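# Four arms build a self-supporting stick ring over well

## Task

Around a square opening (the well) centred at scene x = 0, y = 0, with edges parallel to x and y and nothing under it but the floor, stand four desks, each carrying one arm. Approximate arm foot positions (m) and headings (deg, counter-clockwise from +x): arm1 at (+0.22, +0.56, +0.72) heading -90; arm2 at (-0.52, +0.50, +0.72) heading -90; arm3 at (-0.22, -0.56, +0.72) heading +90; arm4 at (+0.52, -0.50, +0.72) heading +90. Using wooden sticks, make a closed ring around the well's centre in which every stick has one end supported by a desk and its other end lying on the following stick; sticks may overhang the well, and any number of arms may be used. The ring must stand by itself: anything that only stays put because a robot holds it does not count. Finish by opening the grippers and moving the arms away from the ring.

## Robot and tools

Robots: arm1, arm2, arm3 and arm4 are identical i2rt Big YAM arms, each with six revolute joints, a two-finger gripper and a wrist camera. A fixed room camera, cam_high, looks down on the scene. The hand can reach roughly 1.0 m out from the joint1 axis. With joints 1 and 6 at 0 and the hand level and pointing forward, the wrist camera rides on top of the hand looking toward the fingertips.

Frame: a single shared scene frame, origin on the floor, +z up. The well centre is (0, 0). The point called hand is midway between the fingertips; its z axis runs along the fingers and the fingers close along its y axis. Hand poses are computed from each arm's true foot pose, which is never printed.

execute_actions(actions, cameras): actions is a list holding one action or nothing. The action is an object keyed by arm name; each arm entry has only "joints", a map from joint name to an absolute target (not an offset). Keys and ranges: joint1_rad -2.879..2.879 rad (turns the arm about its foot, positive = counter-clockwise seen from above, 0 = along the foot's heading); joint2_rad 0..3.141 (shoulder; 0 = upper arm pointing back about level, increasing lifts it up then forward); joint3_rad 0..3.019 (elbow; 0 = folded, increasing opens); joint4_rad -1.692..1.57 (hand pitch, positive tips fingers up); joint5_rad -1.57..1.57 (hand sideways, positive toward the arm's right); joint6_rad -2.094..2.094 (hand roll, positive clockwise seen from behind the hand); gripper_m 0..0.093 metres of fingertip gap. Tolerances counted as arrived: ±0.045, 0.14, 0.09, 0.055, 0.03, 0.035 rad and ±0.003 m. Any arm or joint you omit may keep driving toward its earlier target. All motions start together and may finish at different times; joints move at different speeds, so the hand can sweep a wide path. An unknown key or out-of-range number rejects the whole call and nothing moves. cameras lists which images come back (arm1_cam_wrist ... arm4_cam_wrist, cam_high, or "all"); omitted or null means all, [] means none. An empty actions list just reports state and images.

wait(seconds): 0 to 10 s, commands nothing, returns the same report. zoom_image(camera, region): region [x0, y0, x1, y1] in pixels of that camera's latest full image, at most 504 x 504. read_manual(section): licence texts only. finished_scene(scene): ends the given scene after the last command is held; irreversible, and its result says whether the goal was met. Replying without a tool call ends everything.

Result lines: joint_positions gives each arm's current joints. joint_status tells how each commanded motion ended: done, "off_target" (stopped short and may still push), "contact_stop" or "time_out" (target dropped, holds where it stopped; a timed-out joint may keep a target close to its position and keep pushing, listed under on_its_own). "joint command not followed" with a cause means a self/inter-arm clearance check withheld that arm's joint targets (its gripper target still runs); such joints read "not_followed" and the arm may retry them on later actions. on_its_own covers anything this call did not command; its "held at" value is the held target, not the position. To relieve a pushing joint, command its reported position. Very small target changes may not move a joint. Loaded joints sag. Joint torques are raw drive outputs with per-arm offset, scale and noise; nonzero even in free air. A "pictures" line gives image order. MOTOR HOT appears from 85 °C; at 100 °C an OVER-TEMPERATURE FAULT drops that arm and its gripper until cooled, with "limit_stop_at_motor_heat" in joint_status; resend targets afterward. Heat builds while holding loads, even while you are thinking, and the robots keep holding the last command while you think. If any result reports a stop, later motion calls in the same reply are skipped.

Cameras: calibration lines give OpenCV K, distortion and T_world_to_cam (scene to camera). Wrist cameras are fisheye 616x616; cam_high is 896x504 pinhole with radial distortion. Actual cameras may differ by a few degrees and millimetres; wrist camera poses also inherit joint reading errors.

Avoid: any hard press between two robots (fails the run; hard hits may too; the clearance check ignores fingers, gripper housings and wrist cameras and can react late), knocking sticks out of the work area, drops, slips, slams and hard pushing, since the arm never stops on contact by itself. Objects may occasionally get a brief external shove. At the end every stick must rest on its own, grippers open and arms moved away.

Each tool is called after "Request:" as name(argument=value, ...) on one line, values as JSON.

## Session

Request:
execute_actions(actions=[])

Scene clock: 0.00 s.
Joint torques (N m, as the arm reports them, + toward a larger angle): no reading
Motor temperatures (°C, as the motors report them): arm1=[26 23 25 23 25 24] | arm2=[25 26 27 25 23 26] | arm3=[25 24 22 26 24 22] | arm4=[23 23 23 25 23 23]
arm1.joint_positions: joint1_rad=+0.213 joint2_rad=+0.567 joint3_rad=+1.340 joint4_rad=-1.493 joint5_rad=+0.315 joint6_rad=-0.450 gripper_m=+0.095
arm1.joint_status: not commanded
arm1.hand: x=+0.2050 y=+0.3578 z=+1.3228 quat_wxyz=(-0.139, -0.452, -0.782, +0.405) (m; scene frame)
arm2.joint_positions: joint1_rad=+0.463 joint2_rad=+0.589 joint3_rad=+1.462 joint4_rad=-1.326 joint5_rad=+0.138 joint6_rad=+0.121 gripper_m=+0.094
arm2.joint_status: not commanded
arm2.hand: x=-0.4495 y=+0.3032 z=+1.3412 quat_wxyz=(-0.433, -0.525, -0.663, +0.313) (m; scene frame)
arm3.joint_positions: joint1_rad=-0.317 joint2_rad=+0.610 joint3_rad=+1.399 joint4_rad=-1.229 joint5_rad=+0.260 joint6_rad=+0.270 gripper_m=+0.095
arm3.joint_status: not commanded
arm3.hand: x=-0.1091 y=-0.3550 z=+1.3916 quat_wxyz=(-0.462, +0.339, -0.763, -0.297) (m; scene frame)
arm4.joint_positions: joint1_rad=-0.190 joint2_rad=+0.528 joint3_rad=+1.349 joint4_rad=-1.376 joint5_rad=-0.231 joint6_rad=-0.318 gripper_m=+0.094
arm4.joint_status: not commanded
arm4.hand: x=+0.5263 y=-0.3015 z=+1.2796 quat_wxyz=(-0.361, +0.686, -0.534, -0.337) (m; scene frame)
pictures: arm1_cam_wrist, arm2_cam_wrist, arm3_cam_wrist, arm4_cam_wrist, cam_high
Images, in order (width x height): arm1_cam_wrist 616x616, arm2_cam_wrist 616x616, arm3_cam_wrist 616x616, arm4_cam_wrist 616x616, cam_high 896x504.

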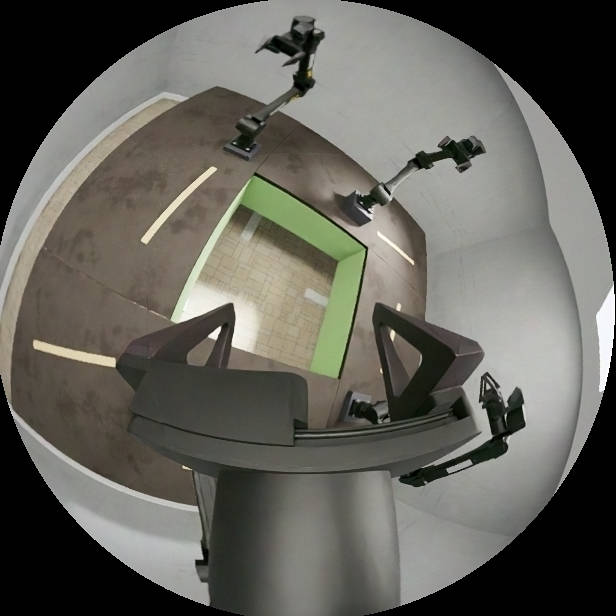

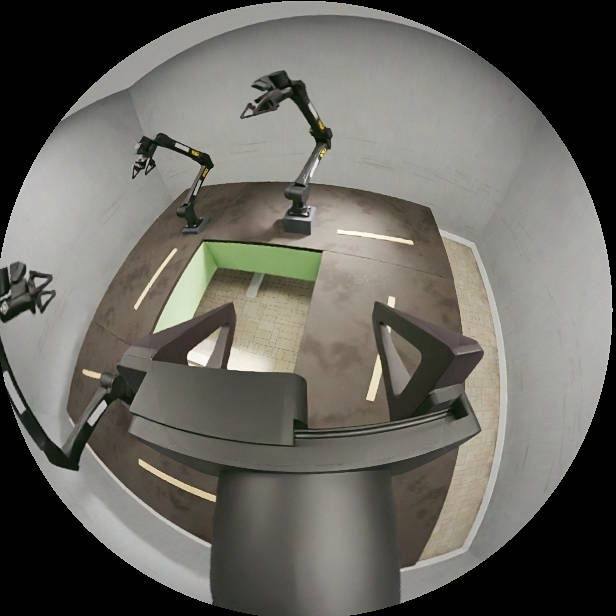

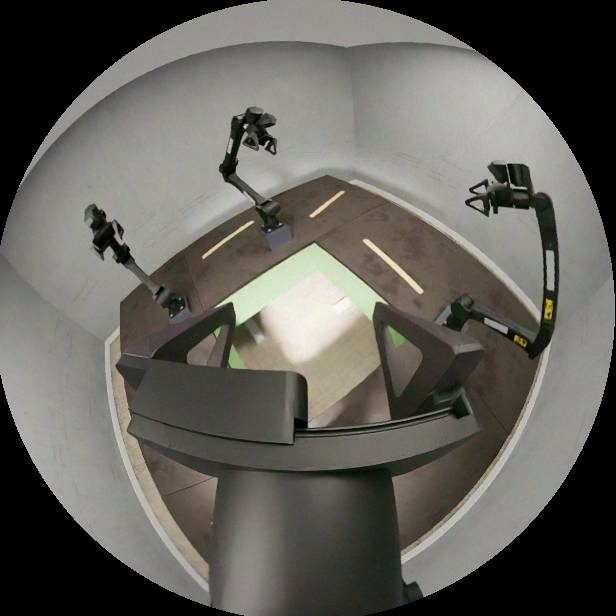

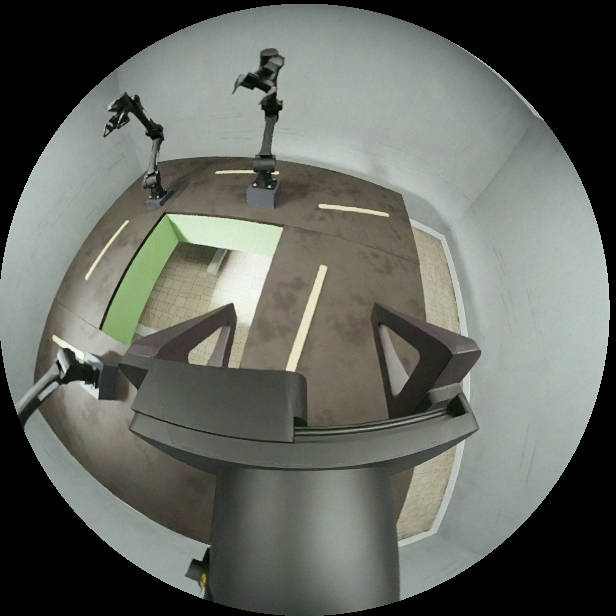

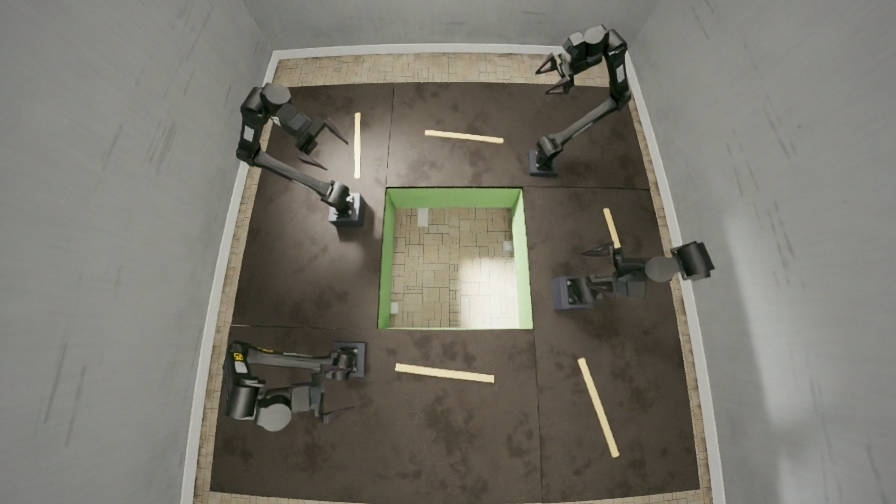

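Request:
execute_actions(actions=[{"arm1":{"joints":{"joint1_rad":1.7,"joint2_rad":1.705,"joint3_rad":0.916,"joint4_rad":-0.782,"joint5_rad":0,"joint6_rad":-0.14}},"arm2":{"joints":{"joint1_rad":-0.511,"joint2_rad":1.428,"joint3_rad":0.796,"joint4_rad":-0.939,"joint5_rad":0,"joint6_rad":-0.39}},"arm3":{"joints":{"joint1_rad":1.55,"joint2_rad":1.5,"joint3_rad":0.657,"joint4_rad":-0.728,"joint5_rad":0,"joint6_rad":-0.11}},"arm4":{"joints":{"joint1_rad":-0.152,"joint2_rad":1.298,"joint3_rad":0.706,"joint4_rad":-0.979,"joint5_rad":0,"joint6_rad":-0.03}}}])

Scene clock: 23.83 s.
Joint torques (N m, as the arm reports them, + toward a larger angle): arm1=[ -0.07 -11.5    7.29   1.15  -0.07   0.2 ] | arm2=[-1.11 -6.07  9.22  0.51  0.04 -0.16] | arm3=[ 1.18 -7.99  6.28  0.81 -0.06 -0.16] | arm4=[ 0.43 -7.65  7.08  0.82  0.    0.13]
Motor temperatures (°C, as the motors report them): arm1=[26 23 29 23 25 24] | arm2=[25 26 31 26 23 26] | arm3=[25 24 28 26 24 22] | arm4=[23 23 28 25 23 23]
arm1.joint_positions: joint1_rad=+1.703 joint2_rad=+1.697 joint3_rad=+0.913 joint4_rad=-0.798 joint5_rad=+0.000 joint6_rad=-0.147 gripper_m=+0.095
arm1.joint_status: all done
arm1.hand: x=+0.6181 y=+0.6140 z=+0.8061 quat_wxyz=(+0.005, +0.140, -0.990, -0.004) (m; scene frame)
arm2.joint_positions: joint1_rad=-0.510 joint2_rad=+1.423 joint3_rad=+0.781 joint4_rad=-0.948 joint5_rad=+0.001 joint6_rad=-0.376 gripper_m=+0.094
arm2.joint_status: all done
arm2.hand: x=-0.6920 y=+0.2137 z=+0.8012 quat_wxyz=(+0.004, -0.762, -0.647, -0.004) (m; scene frame)
arm3.joint_positions: joint1_rad=+1.550 joint2_rad=+1.496 joint3_rad=+0.664 joint4_rad=-0.735 joint5_rad=+0.001 joint6_rad=-0.099 gripper_m=+0.095
arm3.joint_status: all done
arm3.hand: x=-0.5362 y=-0.5593 z=+0.7983 quat_wxyz=(-0.007, +0.999, +0.049, +0.002) (m; scene frame)
arm4.joint_positions: joint1_rad=-0.160 joint2_rad=+1.288 joint3_rad=+0.696 joint4_rad=-0.991 joint5_rad=-0.003 joint6_rad=-0.042 gripper_m=+0.094
arm4.joint_status: all done
arm4.hand: x=+0.5676 y=-0.2084 z=+0.8007 quat_wxyz=(+0.011, +0.664, -0.747, -0.002) (m; scene frame)
pictures: arm1_cam_wrist, arm2_cam_wrist, arm3_cam_wrist, arm4_cam_wrist, cam_high
camera_calibration (this result's frames):
arm1_cam_wrist: T_world_to_cam=[[0.271075, -0.962077, -0.0304404, 0.450799], [-0.772532, -0.236316, 0.589363, 0.15377], [-0.574206, -0.136245, -0.807295, 1.21195], [0, 0, 0, 1]] pos_world=[0.692503, 0.635164, 0.901498]
arm2_cam_wrist: T_world_to_cam=[[-0.986059, 0.166299, 0.00576323, -0.725965], [0.136866, 0.790871, 0.596482, -0.549321], [0.0946362, 0.588955, -0.802605, 0.707656], [0, 0, 0, 1]] pos_world=[-0.70763, 0.13839, 0.899813]
arm3_cam_wrist: T_world_to_cam=[[-0.0959038, 0.995227, 0.0180358, 0.489757], [0.808044, 0.0672597, 0.585271, 0.0129166], [0.581264, 0.0707034, -0.810637, 1.12097], [0, 0, 0, 1]] pos_world=[-0.615048, -0.567544, 0.892308]
arm4_cam_wrist: T_world_to_cam=[[0.992921, -0.115742, -0.0266678, -0.561755], [-0.0773236, -0.800331, 0.594551, -0.599581], [-0.0901575, -0.588281, -0.803615, 0.695744], [0, 0, 0, 1]] pos_world=[0.574143, -0.135589, 0.900611]
Images, in order (width x height): arm1_cam_wrist 616x616, arm2_cam_wrist 616x616, arm3_cam_wrist 616x616, arm4_cam_wrist 616x616, cam_high 896x504.

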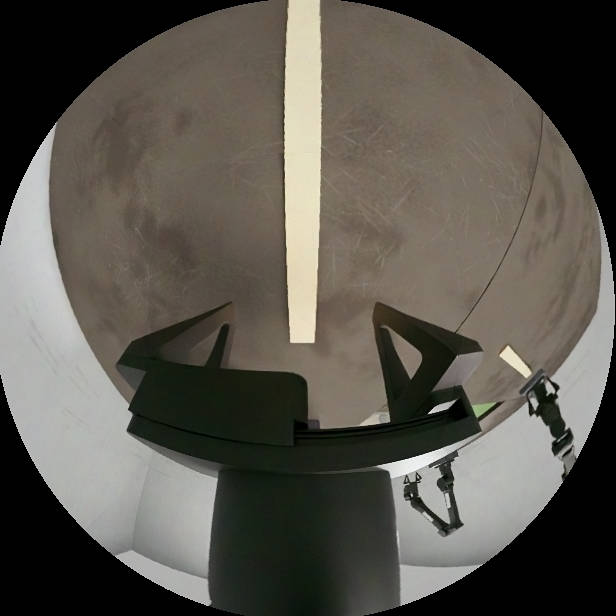

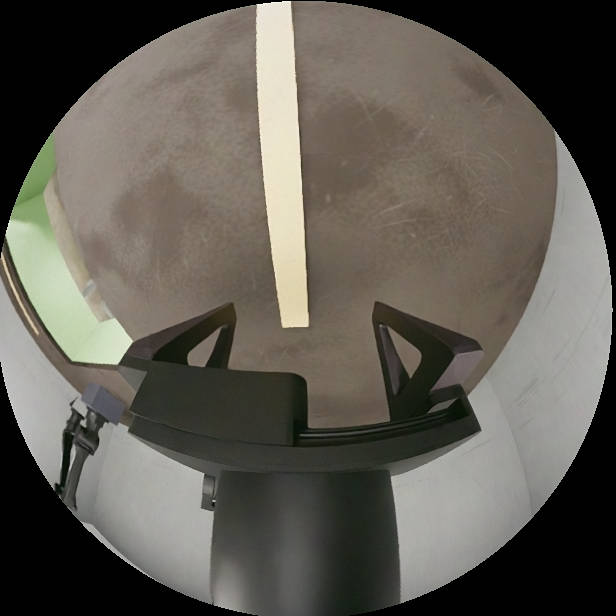

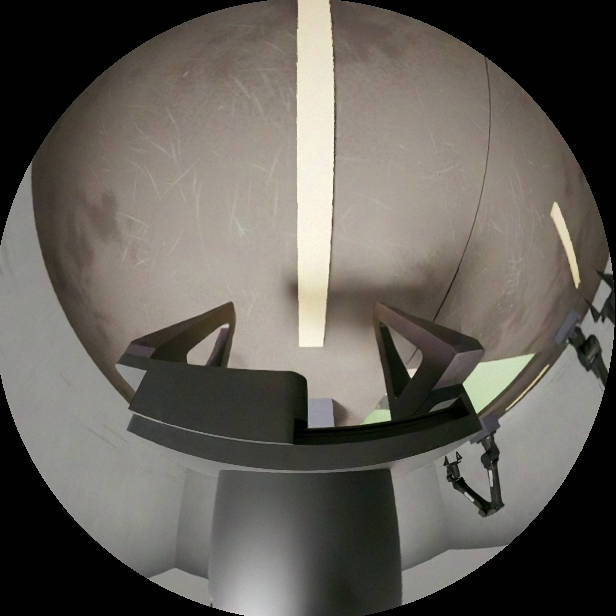

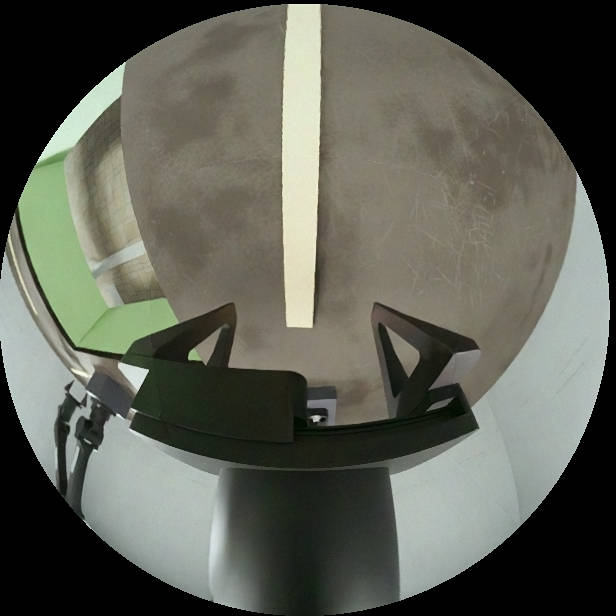

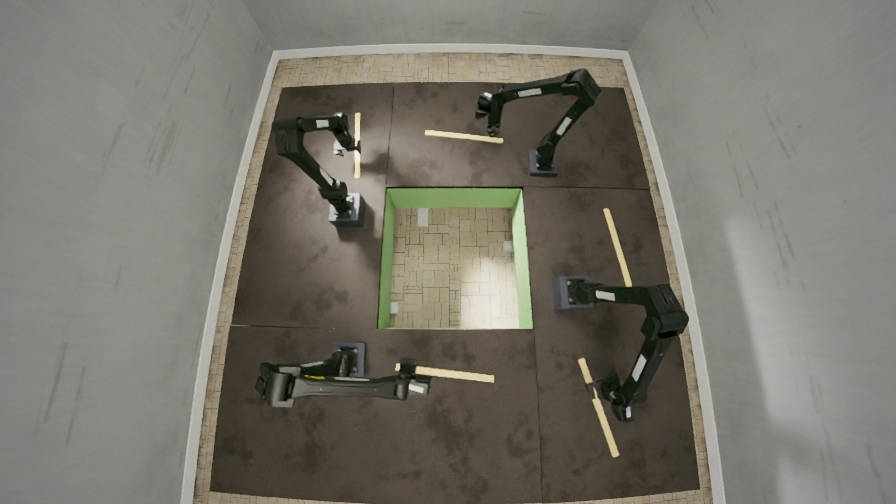

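Request:
execute_actions(actions=[{"arm1":{"joints":{"joint2_rad":1.878,"joint3_rad":0.884,"joint4_rad":-0.577}},"arm2":{"joints":{"joint1_rad":-0.46,"joint2_rad":1.661,"joint3_rad":0.82,"joint4_rad":-0.722,"joint6_rad":-0.34}},"arm3":{"joints":{"joint2_rad":1.7,"joint3_rad":0.618,"joint4_rad":-0.489}},"arm4":{"joints":{"joint2_rad":1.538,"joint3_rad":0.715,"joint4_rad":-0.743}}}], cameras=[])

Request:
execute_actions(actions=[{"arm1":{"joints":{"gripper_m":0}},"arm2":{"joints":{"gripper_m":0}},"arm3":{"joints":{"gripper_m":0}},"arm4":{"joints":{"gripper_m":0}}}])

Scene clock: 29.17 s.
Joint torques (N m, as the arm reports them, + toward a larger angle): arm1=[  0.5  -12.86   5.56   1.42  -0.14   0.19] | arm2=[-0.74 -6.33  8.18  1.28  0.26  0.14] | arm3=[  1.19 -10.01   4.61   0.9   -0.06  -0.16] | arm4=[  0.24 -10.22   6.39   1.14  -0.17   0.08]
Motor temperatures (°C, as the motors report them): arm1=[26 23 28 23 25 24] | arm2=[25 26 31 26 23 26] | arm3=[25 24 27 26 24 22] | arm4=[23 23 28 25 23 23]
arm1.joint_positions: joint1_rad=+1.705 joint2_rad=+1.867 joint3_rad=+0.884 joint4_rad=-0.595 joint5_rad=+0.001 joint6_rad=-0.147 gripper_m=+0.095
arm1.joint_status: all done
arm1.hand: x=+0.6203 y=+0.6156 z=+0.7329 quat_wxyz=(+0.003, +0.142, -0.990, -0.004) (m; scene frame)
arm2.joint_positions: joint1_rad=-0.463 joint2_rad=+1.638 joint3_rad=+0.800 joint4_rad=-0.751 joint5_rad=-0.004 joint6_rad=-0.355 gripper_m=+0.094
arm2.joint_status: all done
arm2.hand: x=-0.6933 y=+0.1772 z=+0.7350 quat_wxyz=(+0.002, -0.754, -0.657, -0.004) (m; scene frame)
arm3.joint_positions: joint1_rad=+1.550 joint2_rad=+1.707 joint3_rad=+0.621 joint4_rad=-0.498 joint5_rad=+0.001 joint6_rad=-0.099 gripper_m=+0.095
arm3.joint_status: all done
arm3.hand: x=-0.5319 y=-0.5582 z=+0.7263 quat_wxyz=(-0.007, +0.999, +0.049, +0.010) (m; scene frame)
arm4.joint_positions: joint1_rad=-0.157 joint2_rad=+1.528 joint3_rad=+0.698 joint4_rad=-0.765 joint5_rad=+0.001 joint6_rad=-0.035 gripper_m=+0.094
arm4.joint_status: all done
arm4.hand: x=+0.5709 y=-0.1788 z=+0.7305 quat_wxyz=(+0.015, +0.663, -0.748, +0.003) (m; scene frame)
pictures: none
No camera images: the call's "cameras" was empty. Leave "cameras" out to get every camera's image.

Scene clock: 29.90 s.
Joint torques (N m, as the arm reports them, + toward a larger angle): arm1=[  0.46 -12.78   5.64   1.2   -0.15   0.18] | arm2=[-0.9  -6.51  8.21  0.87  0.29  0.12] | arm3=[  1.19 -10.01   4.58   0.89  -0.05  -0.15] | arm4=[  0.25 -10.24   6.32   0.83  -0.24   0.08]
Motor temperatures (°C, as the motors report them): arm1=[26 23 28 23 25 24] | arm2=[25 26 31 26 23 26] | arm3=[25 24 27 26 24 22] | arm4=[23 23 28 25 23 23]
arm1.joint_positions: joint1_rad=+1.705 joint2_rad=+1.867 joint3_rad=+0.884 joint4_rad=-0.595 joint5_rad=+0.001 joint6_rad=-0.146 gripper_m=+0.027
arm1.joint_status: gripper_m off_target (ended at +0.027, target +0.000)
arm1.hand: x=+0.6203 y=+0.6156 z=+0.7329 quat_wxyz=(+0.003, +0.141, -0.990, -0.004) (m; scene frame)
arm2.joint_positions: joint1_rad=-0.462 joint2_rad=+1.640 joint3_rad=+0.800 joint4_rad=-0.740 joint5_rad=-0.004 joint6_rad=-0.354 gripper_m=+0.027
arm2.joint_status: gripper_m off_target (ended at +0.027, target +0.000)
arm2.hand: x=-0.6940 y=+0.1746 z=+0.7346 quat_wxyz=(+0.000, -0.754, -0.657, +0.000) (m; scene frame)
arm3.joint_positions: joint1_rad=+1.550 joint2_rad=+1.707 joint3_rad=+0.621 joint4_rad=-0.498 joint5_rad=+0.001 joint6_rad=-0.099 gripper_m=+0.028
arm3.joint_status: gripper_m off_target (ended at +0.028, target +0.000)
arm3.hand: x=-0.5319 y=-0.5582 z=+0.7263 quat_wxyz=(-0.007, +0.999, +0.050, +0.010) (m; scene frame)
arm4.joint_positions: joint1_rad=-0.157 joint2_rad=+1.528 joint3_rad=+0.698 joint4_rad=-0.756 joint5_rad=+0.002 joint6_rad=-0.035 gripper_m=+0.027
arm4.joint_status: gripper_m off_target (ended at +0.027, target +0.000)
arm4.hand: x=+0.5715 y=-0.1766 z=+0.7305 quat_wxyz=(+0.011, +0.663, -0.749, +0.001) (m; scene frame)
pictures: arm1_cam_wrist, arm2_cam_wrist, arm3_cam_wrist, arm4_cam_wrist, cam_high
camera_calibration (this result's frames):
arm1_cam_wrist: T_world_to_cam=[[0.272622, -0.961688, -0.0288705, 0.447193], [-0.774052, -0.237055, 0.587067, 0.202082], [-0.571419, -0.1377, -0.809023, 1.15485], [0, 0, 0, 1]] pos_world=[0.694412, 0.636988, 0.828577]
arm2_cam_wrist: T_world_to_cam=[[-0.989982, 0.141098, 0.00527768, -0.718994], [0.117339, 0.801343, 0.586584, -0.486452], [0.0785366, 0.581326, -0.809871, 0.672917], [0, 0, 0, 1]] pos_world=[-0.707559, 0.100079, 0.834116]
arm3_cam_wrist: T_world_to_cam=[[-0.0963312, 0.995213, 0.0164601, 0.491341], [0.798323, 0.0673754, 0.598449, 0.0368587], [0.594476, 0.0707898, -0.800992, 1.06011], [0, 0, 0, 1]] pos_world=[-0.612303, -0.566517, 0.818993]
arm4_cam_wrist: T_world_to_cam=[[0.99265, -0.119115, -0.021371, -0.568096], [-0.0828325, -0.797505, 0.597598, -0.530616], [-0.0882265, -0.591436, -0.801511, 0.655136], [0, 0, 0, 1]] pos_world=[0.577769, -0.103366, 0.830053]
Images, in order (width x height): arm1_cam_wrist 616x616, arm2_cam_wrist 616x616, arm3_cam_wrist 616x616, arm4_cam_wrist 616x616, cam_high 896x504.

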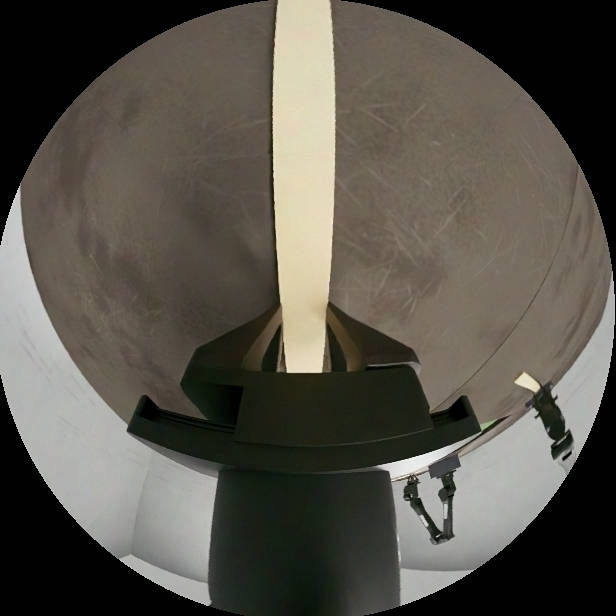

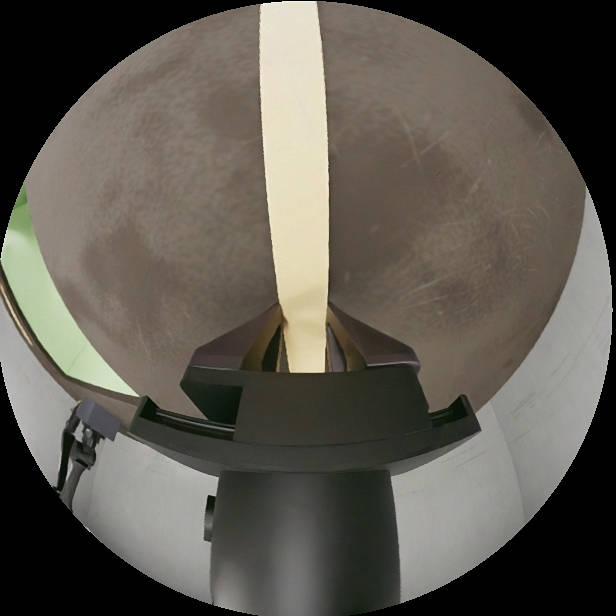

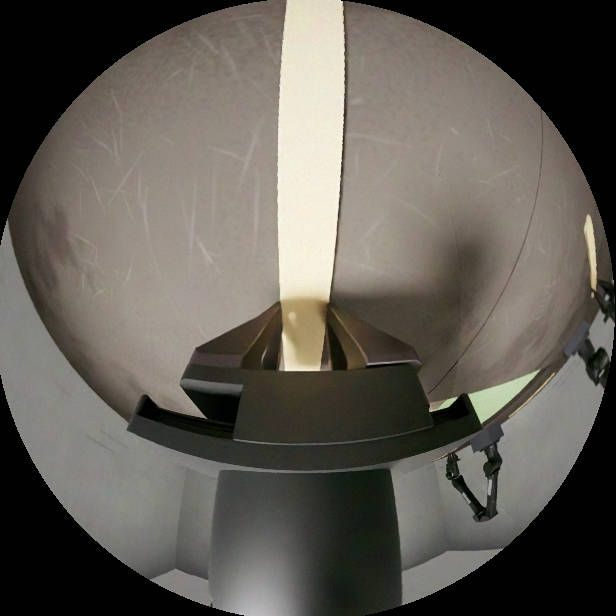

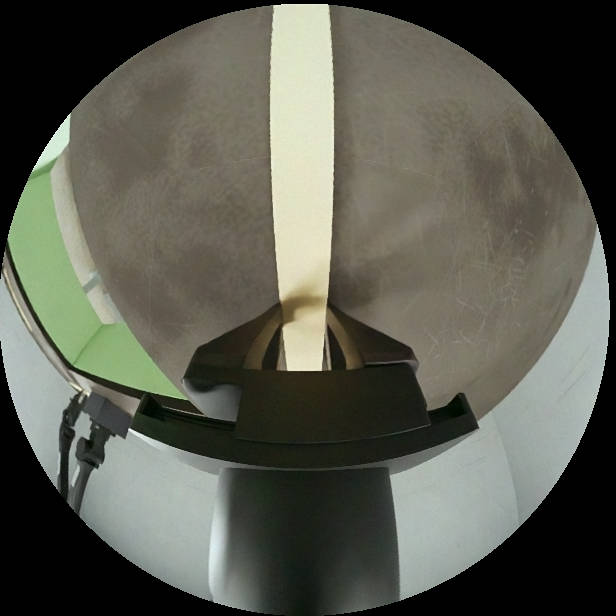

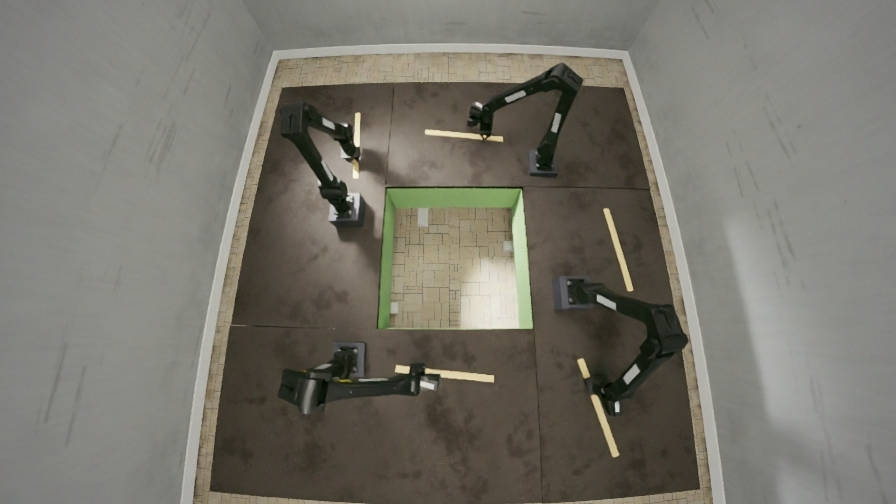

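Request:
execute_actions(actions=[{"arm1":{"joints":{"joint2_rad":1.1,"joint3_rad":0.8,"joint4_rad":-1.1}},"arm2":{"joints":{"joint2_rad":1.5,"joint4_rad":-0.8}},"arm3":{"joints":{"joint2_rad":1.3,"joint3_rad":0.66,"joint4_rad":-0.75}},"arm4":{"joints":{"joint2_rad":1.4,"joint4_rad":-0.8}}}], cameras=[])

Request:
execute_actions(actions=[{"arm3":{"joints":{"joint1_rad":-0.93,"joint6_rad":-0.91}}}], cameras=[])

Request:
execute_actions(actions=[{"arm1":{"joints":{"joint1_rad":-0.91,"joint6_rad":-0.91}},"arm3":{"joints":{"joint2_rad":1.578,"joint3_rad":0.613,"joint4_rad":-0.421,"joint5_rad":-0.236}}}], cameras=[])

Request:
execute_actions(actions=[{"arm1":{"joints":{"joint2_rad":1.6,"joint3_rad":0.62,"joint4_rad":-0.39,"joint5_rad":-0.236}}}])

Scene clock: 42.87 s.
Joint torques (N m, as the arm reports them, + toward a larger angle): arm1=[ 0.36 -7.5  10.53  0.07 -0.1   0.2 ] | arm2=[-0.87 -6.94  9.38  0.03  0.17  0.13] | arm3=[ 1.21 -6.27 11.32  0.56 -0.05 -0.15] | arm4=[ -0.01 -10.52   7.15   0.16  -0.25   0.07]
Motor temperatures (°C, as the motors report them): arm1=[26 24 28 23 25 24] | arm2=[25 26 31 26 23 26] | arm3=[25 25 26 26 24 22] | arm4=[23 24 28 25 23 23]
arm1.joint_positions: joint1_rad=+1.705 joint2_rad=+1.106 joint3_rad=+0.789 joint4_rad=-1.084 joint5_rad=+0.001 joint6_rad=-0.146 gripper_m=+0.027
arm1.joint_status: all done
arm1.hand: x=+0.5311 y=+0.6015 z=+0.9616 quat_wxyz=(-0.085, +0.140, -0.986, -0.003) (m; scene frame)
arm2.joint_positions: joint1_rad=-0.462 joint2_rad=+1.498 joint3_rad=+0.800 joint4_rad=-0.791 joint5_rad=-0.002 joint6_rad=-0.353 gripper_m=+0.027
arm2.joint_status: all done
arm2.hand: x=-0.6970 y=+0.1696 z=+0.7839 quat_wxyz=(-0.015, -0.753, -0.656, +0.043) (m; scene frame)
arm3.joint_positions: joint1_rad=+1.550 joint2_rad=+1.295 joint3_rad=+0.621 joint4_rad=-0.744 joint5_rad=+0.001 joint6_rad=-0.099 gripper_m=+0.028
arm3.joint_status: all done
arm3.hand: x=-0.5372 y=-0.5600 z=+0.8455 quat_wxyz=(-0.011, +0.996, +0.050, -0.072) (m; scene frame)
arm4.joint_positions: joint1_rad=-0.157 joint2_rad=+1.403 joint3_rad=+0.698 joint4_rad=-0.792 joint5_rad=+0.002 joint6_rad=-0.035 gripper_m=+0.027
arm4.joint_status: all done
arm4.hand: x=+0.5732 y=-0.1697 z=+0.7690 quat_wxyz=(-0.023, +0.662, -0.748, -0.027) (m; scene frame)
pictures: none
No camera images: the call's "cameras" was empty. Leave "cameras" out to get every camera's image.

Scene clock: 45.10 s.
Joint torques (N m, as the arm reports them, + toward a larger angle): arm1=[ 0.73 -7.52 10.41  0.06 -0.11  0.19] | arm2=[-0.8  -7.15  9.3   0.02  0.17  0.13] | arm3=[ 1.38 -6.05 11.38  0.59 -0.13 -0.15] | arm4=[  0.1  -10.47   7.11   0.16  -0.25   0.07]
Motor temperatures (°C, as the motors report them): arm1=[26 24 28 23 25 24] | arm2=[25 26 31 26 23 26] | arm3=[25 25 27 26 24 22] | arm4=[23 24 28 25 23 23]
arm1.joint_positions: joint1_rad=+1.705 joint2_rad=+1.106 joint3_rad=+0.789 joint4_rad=-1.084 joint5_rad=+0.001 joint6_rad=-0.146 gripper_m=+0.027
arm1.joint_status: not commanded
arm1.hand: x=+0.5311 y=+0.6015 z=+0.9616 quat_wxyz=(-0.085, +0.140, -0.986, -0.003) (m; scene frame)
arm2.joint_positions: joint1_rad=-0.462 joint2_rad=+1.498 joint3_rad=+0.800 joint4_rad=-0.791 joint5_rad=-0.002 joint6_rad=-0.353 gripper_m=+0.027
arm2.joint_status: not commanded
arm2.hand: x=-0.6970 y=+0.1696 z=+0.7839 quat_wxyz=(-0.015, -0.753, -0.656, +0.043) (m; scene frame)
arm3.joint_positions: joint1_rad=-0.929 joint2_rad=+1.295 joint3_rad=+0.621 joint4_rad=-0.744 joint5_rad=+0.001 joint6_rad=-0.898 gripper_m=+0.028
arm3.joint_status: all done
arm3.hand: x=+0.0354 y=-0.3641 z=+0.8523 quat_wxyz=(-0.083, +0.701, -0.708, +0.007) (m; scene frame)
arm4.joint_positions: joint1_rad=-0.157 joint2_rad=+1.403 joint3_rad=+0.698 joint4_rad=-0.792 joint5_rad=+0.002 joint6_rad=-0.035 gripper_m=+0.027
arm4.joint_status: not commanded
arm4.hand: x=+0.5732 y=-0.1697 z=+0.7690 quat_wxyz=(-0.023, +0.662, -0.748, -0.027) (m; scene frame)
pictures: none
No camera images: the call's "cameras" was empty. Leave "cameras" out to get every camera's image.

Scene clock: 47.40 s.
Joint torques (N m, as the arm reports them, + toward a larger angle): arm1=[ 0.66 -6.98 10.49  0.06 -0.28  0.04] | arm2=[-0.86 -7.07  9.29  0.05  0.18  0.12] | arm3=[ 1.39 -9.5   6.11  1.38 -0.44 -0.15] | arm4=[  0.12 -10.46   7.11   0.14  -0.24   0.07]
Motor temperatures (°C, as the motors report them): arm1=[26 24 29 23 25 24] | arm2=[25 26 31 26 23 26] | arm3=[25 25 27 26 24 22] | arm4=[23 24 28 25 23 23]
arm1.joint_positions: joint1_rad=-0.907 joint2_rad=+1.106 joint3_rad=+0.789 joint4_rad=-1.084 joint5_rad=+0.003 joint6_rad=-0.903 gripper_m=+0.027
arm1.joint_status: all done
arm1.hand: x=-0.0328 y=+0.3635 z=+0.9592 quat_wxyz=(+0.014, -0.705, -0.705, +0.081) (m; scene frame)
arm2.joint_positions: joint1_rad=-0.462 joint2_rad=+1.498 joint3_rad=+0.800 joint4_rad=-0.791 joint5_rad=-0.002 joint6_rad=-0.353 gripper_m=+0.027
arm2.joint_status: not commanded
arm2.hand: x=-0.6970 y=+0.1696 z=+0.7839 quat_wxyz=(-0.015, -0.753, -0.656, +0.043) (m; scene frame)
arm3.joint_positions: joint1_rad=-0.929 joint2_rad=+1.586 joint3_rad=+0.614 joint4_rad=-0.433 joint5_rad=-0.230 joint6_rad=-0.899 gripper_m=+0.028
arm3.joint_status: all done
arm3.hand: x=+0.0360 y=-0.3131 z=+0.7754 quat_wxyz=(-0.103, +0.703, -0.696, -0.106) (m; scene frame)
arm4.joint_positions: joint1_rad=-0.157 joint2_rad=+1.403 joint3_rad=+0.698 joint4_rad=-0.792 joint5_rad=+0.002 joint6_rad=-0.035 gripper_m=+0.027
arm4.joint_status: not commanded
arm4.hand: x=+0.5732 y=-0.1697 z=+0.7690 quat_wxyz=(-0.023, +0.662, -0.748, -0.027) (m; scene frame)
pictures: none
No camera images: the call's "cameras" was empty. Leave "cameras" out to get every camera's image.

Scene clock: 48.93 s.
Joint torques (N m, as the arm reports them, + toward a larger angle): arm1=[ 0.72 -9.24  6.72  1.58 -0.42  0.04] | arm2=[-0.73 -7.07  9.28  0.04  0.17  0.12] | arm3=[ 1.33 -9.36  6.08  1.24 -0.38 -0.15] | arm4=[  0.29 -10.26   7.14   0.09  -0.25   0.07]
Motor temperatures (°C, as the motors report them): arm1=[26 24 28 23 25 24] | arm2=[25 26 31 26 23 26] | arm3=[25 25 27 26 24 22] | arm4=[23 24 28 25 23 23]
arm1.joint_positions: joint1_rad=-0.907 joint2_rad=+1.591 joint3_rad=+0.610 joint4_rad=-0.410 joint5_rad=-0.234 joint6_rad=-0.905 gripper_m=+0.027
arm1.joint_status: all done
arm1.hand: x=-0.0361 y=+0.3110 z=+0.7740 quat_wxyz=(-0.102, -0.692, -0.707, +0.099) (m; scene frame)
arm2.joint_positions: joint1_rad=-0.462 joint2_rad=+1.498 joint3_rad=+0.800 joint4_rad=-0.791 joint5_rad=-0.002 joint6_rad=-0.353 gripper_m=+0.027
arm2.joint_status: not commanded
arm2.hand: x=-0.6970 y=+0.1696 z=+0.7839 quat_wxyz=(-0.015, -0.753, -0.656, +0.043) (m; scene frame)
arm3.joint_positions: joint1_rad=-0.929 joint2_rad=+1.585 joint3_rad=+0.614 joint4_rad=-0.430 joint5_rad=-0.232 joint6_rad=-0.899 gripper_m=+0.028
arm3.joint_status: not commanded
arm3.hand: x=+0.0365 y=-0.3122 z=+0.7761 quat_wxyz=(-0.105, +0.703, -0.695, -0.107) (m; scene frame)
arm4.joint_positions: joint1_rad=-0.157 joint2_rad=+1.403 joint3_rad=+0.698 joint4_rad=-0.792 joint5_rad=+0.002 joint6_rad=-0.035 gripper_m=+0.027
arm4.joint_status: not commanded
arm4.hand: x=+0.5732 y=-0.1697 z=+0.7690 quat_wxyz=(-0.023, +0.662, -0.748, -0.027) (m; scene frame)
pictures: arm1_cam_wrist, arm2_cam_wrist, arm3_cam_wrist, arm4_cam_wrist, cam_high
camera_calibration (this result's frames):
arm1_cam_wrist: T_world_to_cam=[[-0.999501, -0.021418, -0.023235, -0.00830331], [-0.0278844, 0.943712, 0.329591, -0.543311], [0.014868, 0.330075, -0.943838, 0.751143], [0, 0, 0, 1]] pos_world=[-0.034617, 0.264618, 0.887834]
arm2_cam_wrist: T_world_to_cam=[[-0.988962, 0.142992, 0.0388216, -0.747391], [0.142394, 0.844783, 0.515816, -0.445509], [0.0409618, 0.515651, -0.855819, 0.736965], [0, 0, 0, 1]] pos_world=[-0.705891, 0.103212, 0.889524]
arm3_cam_wrist: T_world_to_cam=[[0.999962, 0.00867483, 0.000750651, -0.0353921], [0.00800015, -0.949368, 0.314064, -0.531121], [0.0034371, -0.314046, -0.949401, 0.761287], [0, 0, 0, 1]] pos_world=[0.0370232, -0.264843, 0.889599]
arm4_cam_wrist: T_world_to_cam=[[0.992768, -0.118678, -0.0180882, -0.570616], [-0.0916623, -0.846666, 0.524171, -0.494819], [-0.0775223, -0.518722, -0.851421, 0.734868], [0, 0, 0, 1]] pos_world=[0.578102, -0.105474, 0.874731]
Images, in order (width x height): arm1_cam_wrist 616x616, arm2_cam_wrist 616x616, arm3_cam_wrist 616x616, arm4_cam_wrist 616x616, cam_high 896x504.

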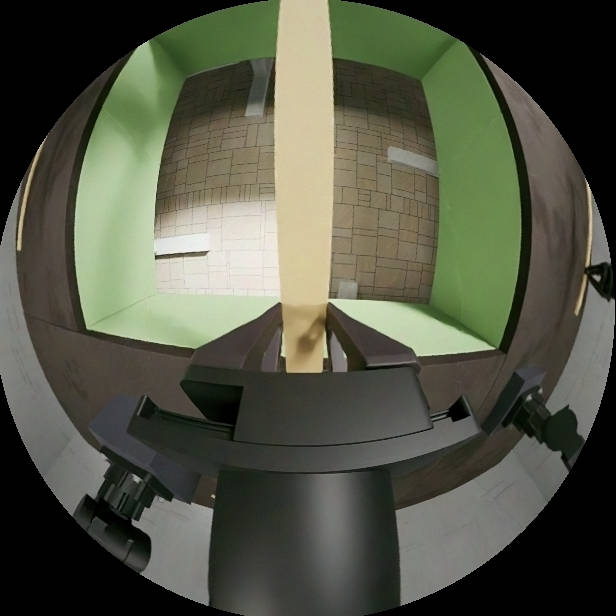

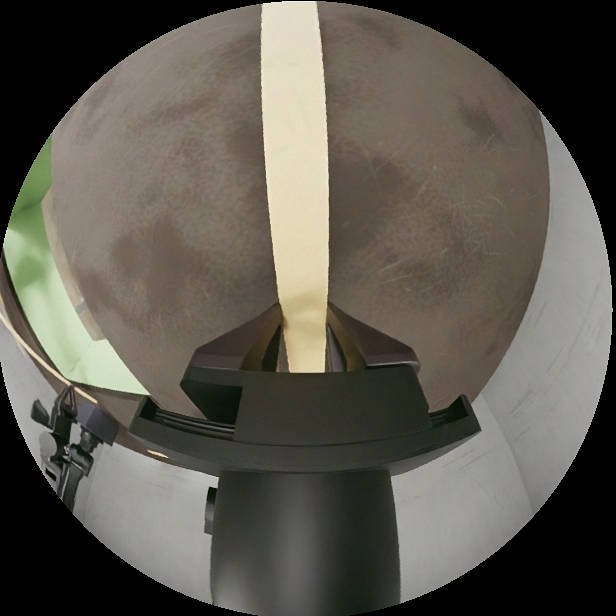

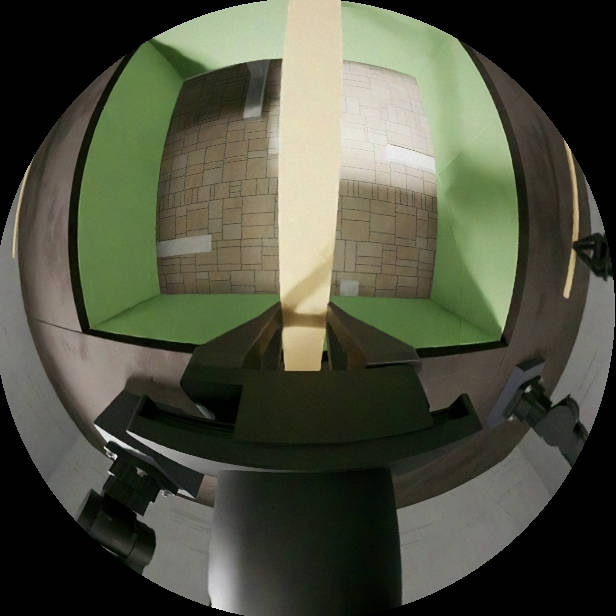

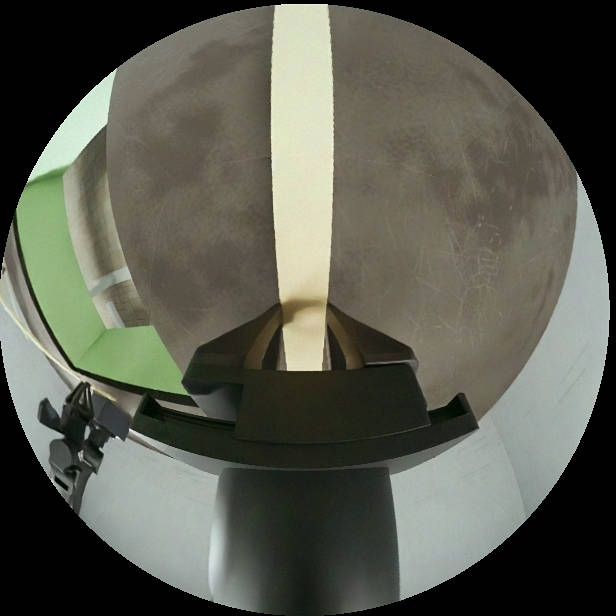

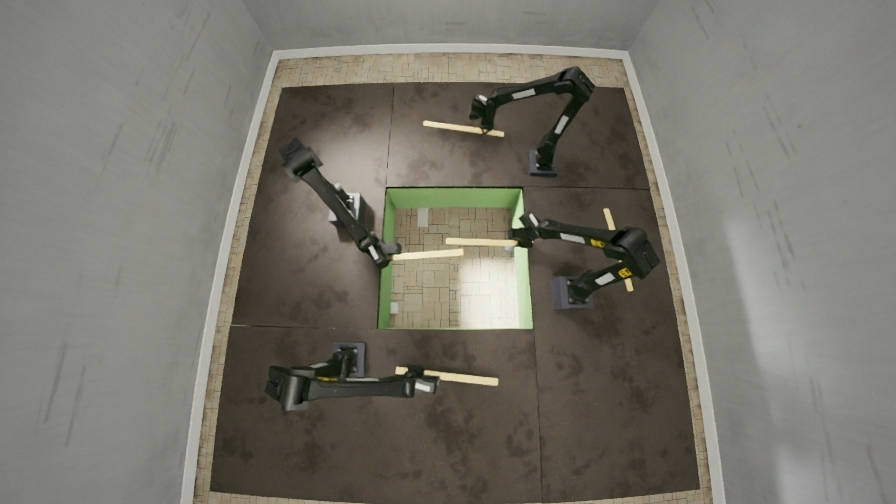

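Request:
execute_actions(actions=[{"arm1":{"joints":{"joint6_rad":-0.85}},"arm2":{"joints":{"joint1_rad":0,"joint2_rad":1.974,"joint3_rad":1.455,"joint4_rad":-0.945,"joint5_rad":-0.286,"joint6_rad":-0.95}},"arm4":{"joints":{"joint1_rad":0,"joint2_rad":1.953,"joint3_rad":1.458,"joint4_rad":-0.962,"joint5_rad":-0.286,"joint6_rad":-1.0}}}], cameras=[])

Request:
execute_actions(actions=[{"arm2":{"joints":{"joint1_rad":0.33}},"arm4":{"joints":{"joint1_rad":0.311}}}], cameras=["cam_high","arm2_cam_wrist"])

Request:
zoom_image(camera="cam_high", region=[350,160,570,360])

Scene clock: 58.70 s.
Joint torques (N m, as the arm reports them, + toward a larger angle): arm1=[ 0.36 -8.63  6.76  1.69 -0.43  0.17] | arm2=[ -1.32 -14.7   11.92   0.05  -0.29  -0.18] | arm3=[ 1.37 -9.43  6.13  1.22 -0.36 -0.15] | arm4=[ -0.61 -18.88   9.76   0.11  -0.6   -0.08]
Motor temperatures (°C, as the motors report them): arm1=[26 24 28 23 25 24] | arm2=[25 27 32 26 23 26] | arm3=[25 25 27 26 24 22] | arm4=[23 24 29 25 23 23]
arm1.joint_positions: joint1_rad=-0.907 joint2_rad=+1.591 joint3_rad=+0.610 joint4_rad=-0.410 joint5_rad=-0.234 joint6_rad=-0.857 gripper_m=+0.027
arm1.joint_status: all done
arm1.hand: x=-0.0361 y=+0.3110 z=+0.7740 quat_wxyz=(-0.105, -0.709, -0.691, +0.097) (m; scene frame)
arm2.joint_positions: joint1_rad=+0.003 joint2_rad=+1.973 joint3_rad=+1.414 joint4_rad=-0.937 joint5_rad=-0.284 joint6_rad=-0.936 gripper_m=+0.027
arm2.joint_status: all done
arm2.hand: x=-0.4879 y=-0.0752 z=+0.7722 quat_wxyz=(-0.143, -0.316, -0.938, -0.003) (m; scene frame)
arm3.joint_positions: joint1_rad=-0.929 joint2_rad=+1.585 joint3_rad=+0.614 joint4_rad=-0.430 joint5_rad=-0.232 joint6_rad=-0.899 gripper_m=+0.028
arm3.joint_status: not commanded
arm3.hand: x=+0.0365 y=-0.3122 z=+0.7761 quat_wxyz=(-0.105, +0.703, -0.695, -0.107) (m; scene frame)
arm4.joint_positions: joint1_rad=+0.007 joint2_rad=+1.943 joint3_rad=+1.414 joint4_rad=-0.955 joint5_rad=-0.282 joint6_rad=-0.987 gripper_m=+0.027
arm4.joint_status: all done
arm4.hand: x=+0.4687 y=+0.0729 z=+0.7755 quat_wxyz=(+0.002, +0.949, -0.275, -0.154) (m; scene frame)
pictures: none
No camera images: the call's "cameras" was empty. Leave "cameras" out to get every camera's image.

Scene clock: 60.13 s.
Joint torques (N m, as the arm reports them, + toward a larger angle): arm1=[ 0.15 -9.31  6.84  1.78 -0.44  0.19] | arm2=[  0.13 -14.77  11.86   0.01  -0.26  -0.13] | arm3=[ 1.36 -9.45  6.13  1.18 -0.36 -0.14] | arm4=[  0.69 -18.53   9.66   0.11  -0.45  -0.07]
Motor temperatures (°C, as the motors report them): arm1=[26 24 28 23 25 24] | arm2=[25 27 32 26 23 26] | arm3=[25 25 27 26 24 22] | arm4=[23 25 30 25 23 23]
arm1.joint_positions: joint1_rad=-0.907 joint2_rad=+1.591 joint3_rad=+0.610 joint4_rad=-0.410 joint5_rad=-0.234 joint6_rad=-0.857 gripper_m=+0.027
arm1.joint_status: not commanded
arm1.hand: x=-0.0361 y=+0.3110 z=+0.7740 quat_wxyz=(-0.105, -0.709, -0.691, +0.097) (m; scene frame)
arm2.joint_positions: joint1_rad=+0.324 joint2_rad=+1.973 joint3_rad=+1.414 joint4_rad=-0.937 joint5_rad=-0.285 joint6_rad=-0.939 gripper_m=+0.027
arm2.joint_status: all done
arm2.hand: x=-0.3078 y=-0.0356 z=+0.7706 quat_wxyz=(-0.140, -0.161, -0.977, -0.027) (m; scene frame)
arm3.joint_positions: joint1_rad=-0.929 joint2_rad=+1.585 joint3_rad=+0.614 joint4_rad=-0.430 joint5_rad=-0.232 joint6_rad=-0.900 gripper_m=+0.028
arm3.joint_status: not commanded
arm3.hand: x=+0.0365 y=-0.3122 z=+0.7761 quat_wxyz=(-0.105, +0.704, -0.695, -0.107) (m; scene frame)
arm4.joint_positions: joint1_rad=+0.306 joint2_rad=+1.943 joint3_rad=+1.414 joint4_rad=-0.955 joint5_rad=-0.286 joint6_rad=-0.990 gripper_m=+0.027
arm4.joint_status: all done
arm4.hand: x=+0.3014 y=+0.0319 z=+0.7782 quat_wxyz=(+0.024, +0.979, -0.129, -0.154) (m; scene frame)
pictures: arm2_cam_wrist, cam_high
camera_calibration (this result's frames):
arm2_cam_wrist: T_world_to_cam=[[-0.311231, -0.945768, -0.0930508, -0.0611612], [-0.899543, 0.2616, 0.349839, -0.534265], [-0.306524, 0.192584, -0.932177, 0.755832], [0, 0, 0, 1]] pos_world=[-0.267949, -0.0636416, 0.885785]
Images, in order (width x height): arm2_cam_wrist 616x616, cam_high 896x504.

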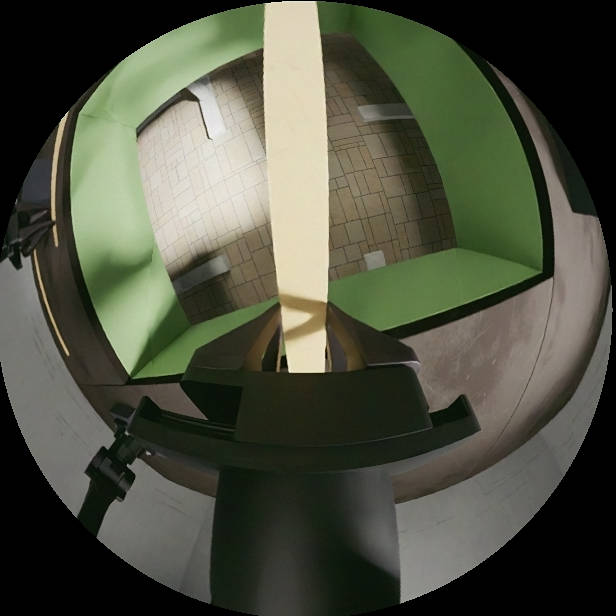

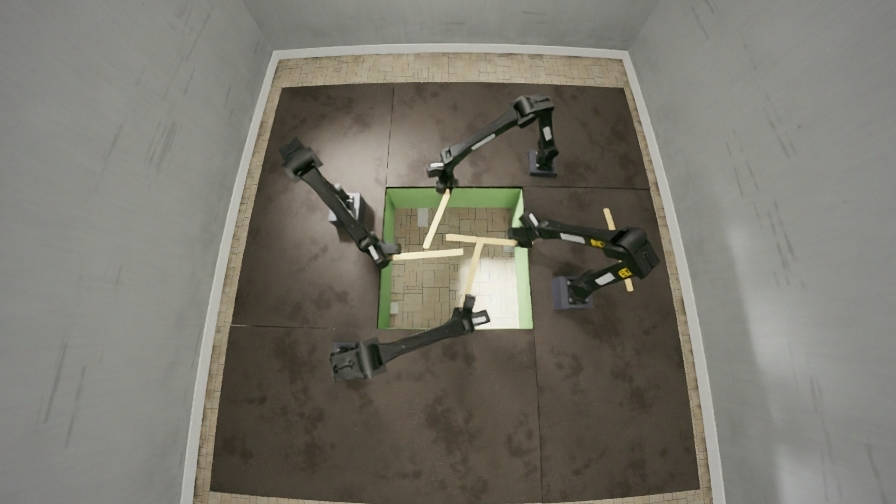

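Region (350, 160, 570, 360) of cam_high's 896x504 image, scaled by 2.291, with more detail than that image has; it fills the top 458 rows of this view, and the rest is white.

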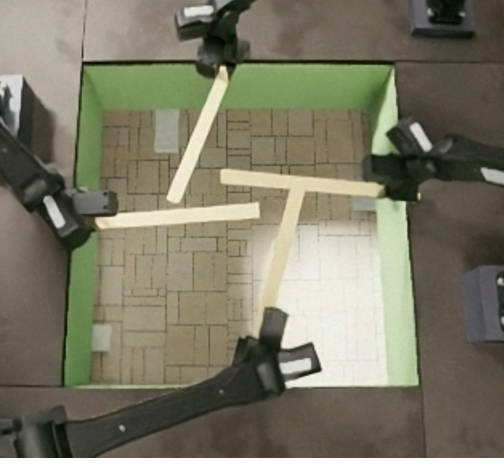

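Request:
execute_actions(actions=[{"arm1":{"joints":{"joint2_rad":1.56,"joint6_rad":-0.89}},"arm2":{"joints":{"joint2_rad":1.94,"joint4_rad":-0.975,"joint1_rad":0.36}}}], cameras=[])

Request:
execute_actions(actions=[{"arm2":{"joints":{"joint6_rad":-1.25}},"arm4":{"joints":{"joint6_rad":-1.28}}}], cameras=["cam_high"])

Request:
zoom_image(camera="cam_high", region=[350,160,570,360])

Scene clock: 64.20 s.
Joint torques (N m, as the arm reports them, + toward a larger angle): arm1=[  0.06 -11.55   6.82   1.68  -0.4    0.06] | arm2=[ -1.26 -16.59  11.93  -0.09  -0.27  -0.14] | arm3=[ 1.32 -9.42  6.12  1.21 -0.36 -0.14] | arm4=[  0.17 -18.75   9.67   0.15  -0.44  -0.06]
Motor temperatures (°C, as the motors report them): arm1=[26 24 28 23 25 24] | arm2=[25 28 33 25 23 26] | arm3=[25 25 27 26 24 22] | arm4=[23 25 30 25 23 23]
arm1.joint_positions: joint1_rad=-0.907 joint2_rad=+1.578 joint3_rad=+0.610 joint4_rad=-0.410 joint5_rad=-0.234 joint6_rad=-0.882 gripper_m=+0.027
arm1.joint_status: all done
arm1.hand: x=-0.0379 y=+0.3095 z=+0.7783 quat_wxyz=(-0.103, -0.699, -0.700, +0.105) (m; scene frame)
arm2.joint_positions: joint1_rad=+0.360 joint2_rad=+1.968 joint3_rad=+1.414 joint4_rad=-0.965 joint5_rad=-0.285 joint6_rad=-0.939 gripper_m=+0.027
arm2.joint_status: all done
arm2.hand: x=-0.2903 y=-0.0217 z=+0.7729 quat_wxyz=(-0.134, -0.144, -0.980, -0.039) (m; scene frame)
arm3.joint_positions: joint1_rad=-0.929 joint2_rad=+1.585 joint3_rad=+0.614 joint4_rad=-0.430 joint5_rad=-0.232 joint6_rad=-0.900 gripper_m=+0.028
arm3.joint_status: not commanded
arm3.hand: x=+0.0365 y=-0.3122 z=+0.7761 quat_wxyz=(-0.105, +0.704, -0.695, -0.107) (m; scene frame)
arm4.joint_positions: joint1_rad=+0.306 joint2_rad=+1.943 joint3_rad=+1.414 joint4_rad=-0.955 joint5_rad=-0.286 joint6_rad=-0.990 gripper_m=+0.027
arm4.joint_status: not commanded
arm4.hand: x=+0.3014 y=+0.0319 z=+0.7782 quat_wxyz=(+0.024, +0.979, -0.129, -0.154) (m; scene frame)
pictures: none
No camera images: the call's "cameras" was empty. Leave "cameras" out to get every camera's image.

Scene clock: 65.50 s.
Joint torques (N m, as the arm reports them, + toward a larger angle): arm1=[  0.42 -10.94   6.93   1.64  -0.41   0.05] | arm2=[ -1.06 -16.65  11.89  -0.11  -0.26  -0.18] | arm3=[ 1.38 -9.4   6.12  1.21 -0.36 -0.14] | arm4=[  0.35 -18.7    9.66   0.12  -0.46  -0.12]
Motor temperatures (°C, as the motors report them): arm1=[26 24 28 23 25 24] | arm2=[25 28 33 25 23 26] | arm3=[25 25 27 26 24 22] | arm4=[23 26 31 25 23 23]
arm1.joint_positions: joint1_rad=-0.907 joint2_rad=+1.578 joint3_rad=+0.610 joint4_rad=-0.410 joint5_rad=-0.234 joint6_rad=-0.883 gripper_m=+0.027
arm1.joint_status: not commanded
arm1.hand: x=-0.0379 y=+0.3095 z=+0.7783 quat_wxyz=(-0.103, -0.699, -0.700, +0.105) (m; scene frame)
arm2.joint_positions: joint1_rad=+0.360 joint2_rad=+1.968 joint3_rad=+1.414 joint4_rad=-0.965 joint5_rad=-0.285 joint6_rad=-1.236 gripper_m=+0.027
arm2.joint_status: all done
arm2.hand: x=-0.2903 y=-0.0217 z=+0.7729 quat_wxyz=(-0.139, +0.002, -0.990, -0.019) (m; scene frame)
arm3.joint_positions: joint1_rad=-0.929 joint2_rad=+1.585 joint3_rad=+0.614 joint4_rad=-0.430 joint5_rad=-0.232 joint6_rad=-0.900 gripper_m=+0.028
arm3.joint_status: not commanded
arm3.hand: x=+0.0365 y=-0.3122 z=+0.7761 quat_wxyz=(-0.105, +0.704, -0.695, -0.107) (m; scene frame)
arm4.joint_positions: joint1_rad=+0.306 joint2_rad=+1.943 joint3_rad=+1.414 joint4_rad=-0.955 joint5_rad=-0.286 joint6_rad=-1.268 gripper_m=+0.027
arm4.joint_status: all done
arm4.hand: x=+0.3014 y=+0.0319 z=+0.7782 quat_wxyz=(+0.002, +0.988, +0.008, -0.156) (m; scene frame)
pictures: cam_high
Images, in order (width x height): cam_high 896x504.

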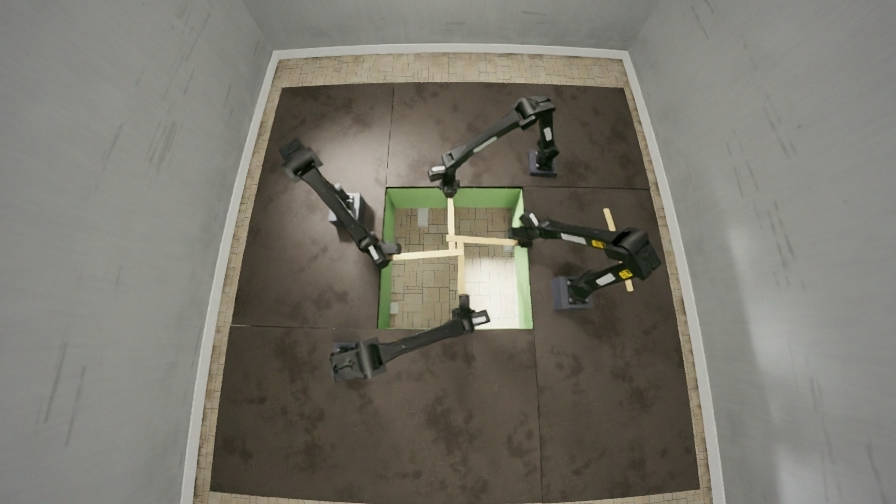

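Region (350, 160, 570, 360) of cam_high's 896x504 image, scaled by 2.291, with more detail than that image has; it fills the top 458 rows of this view, and the rest is white.

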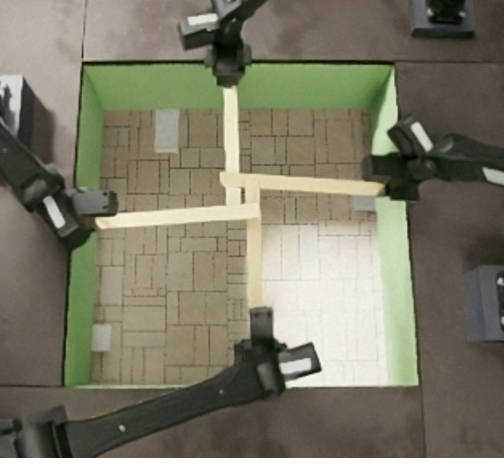

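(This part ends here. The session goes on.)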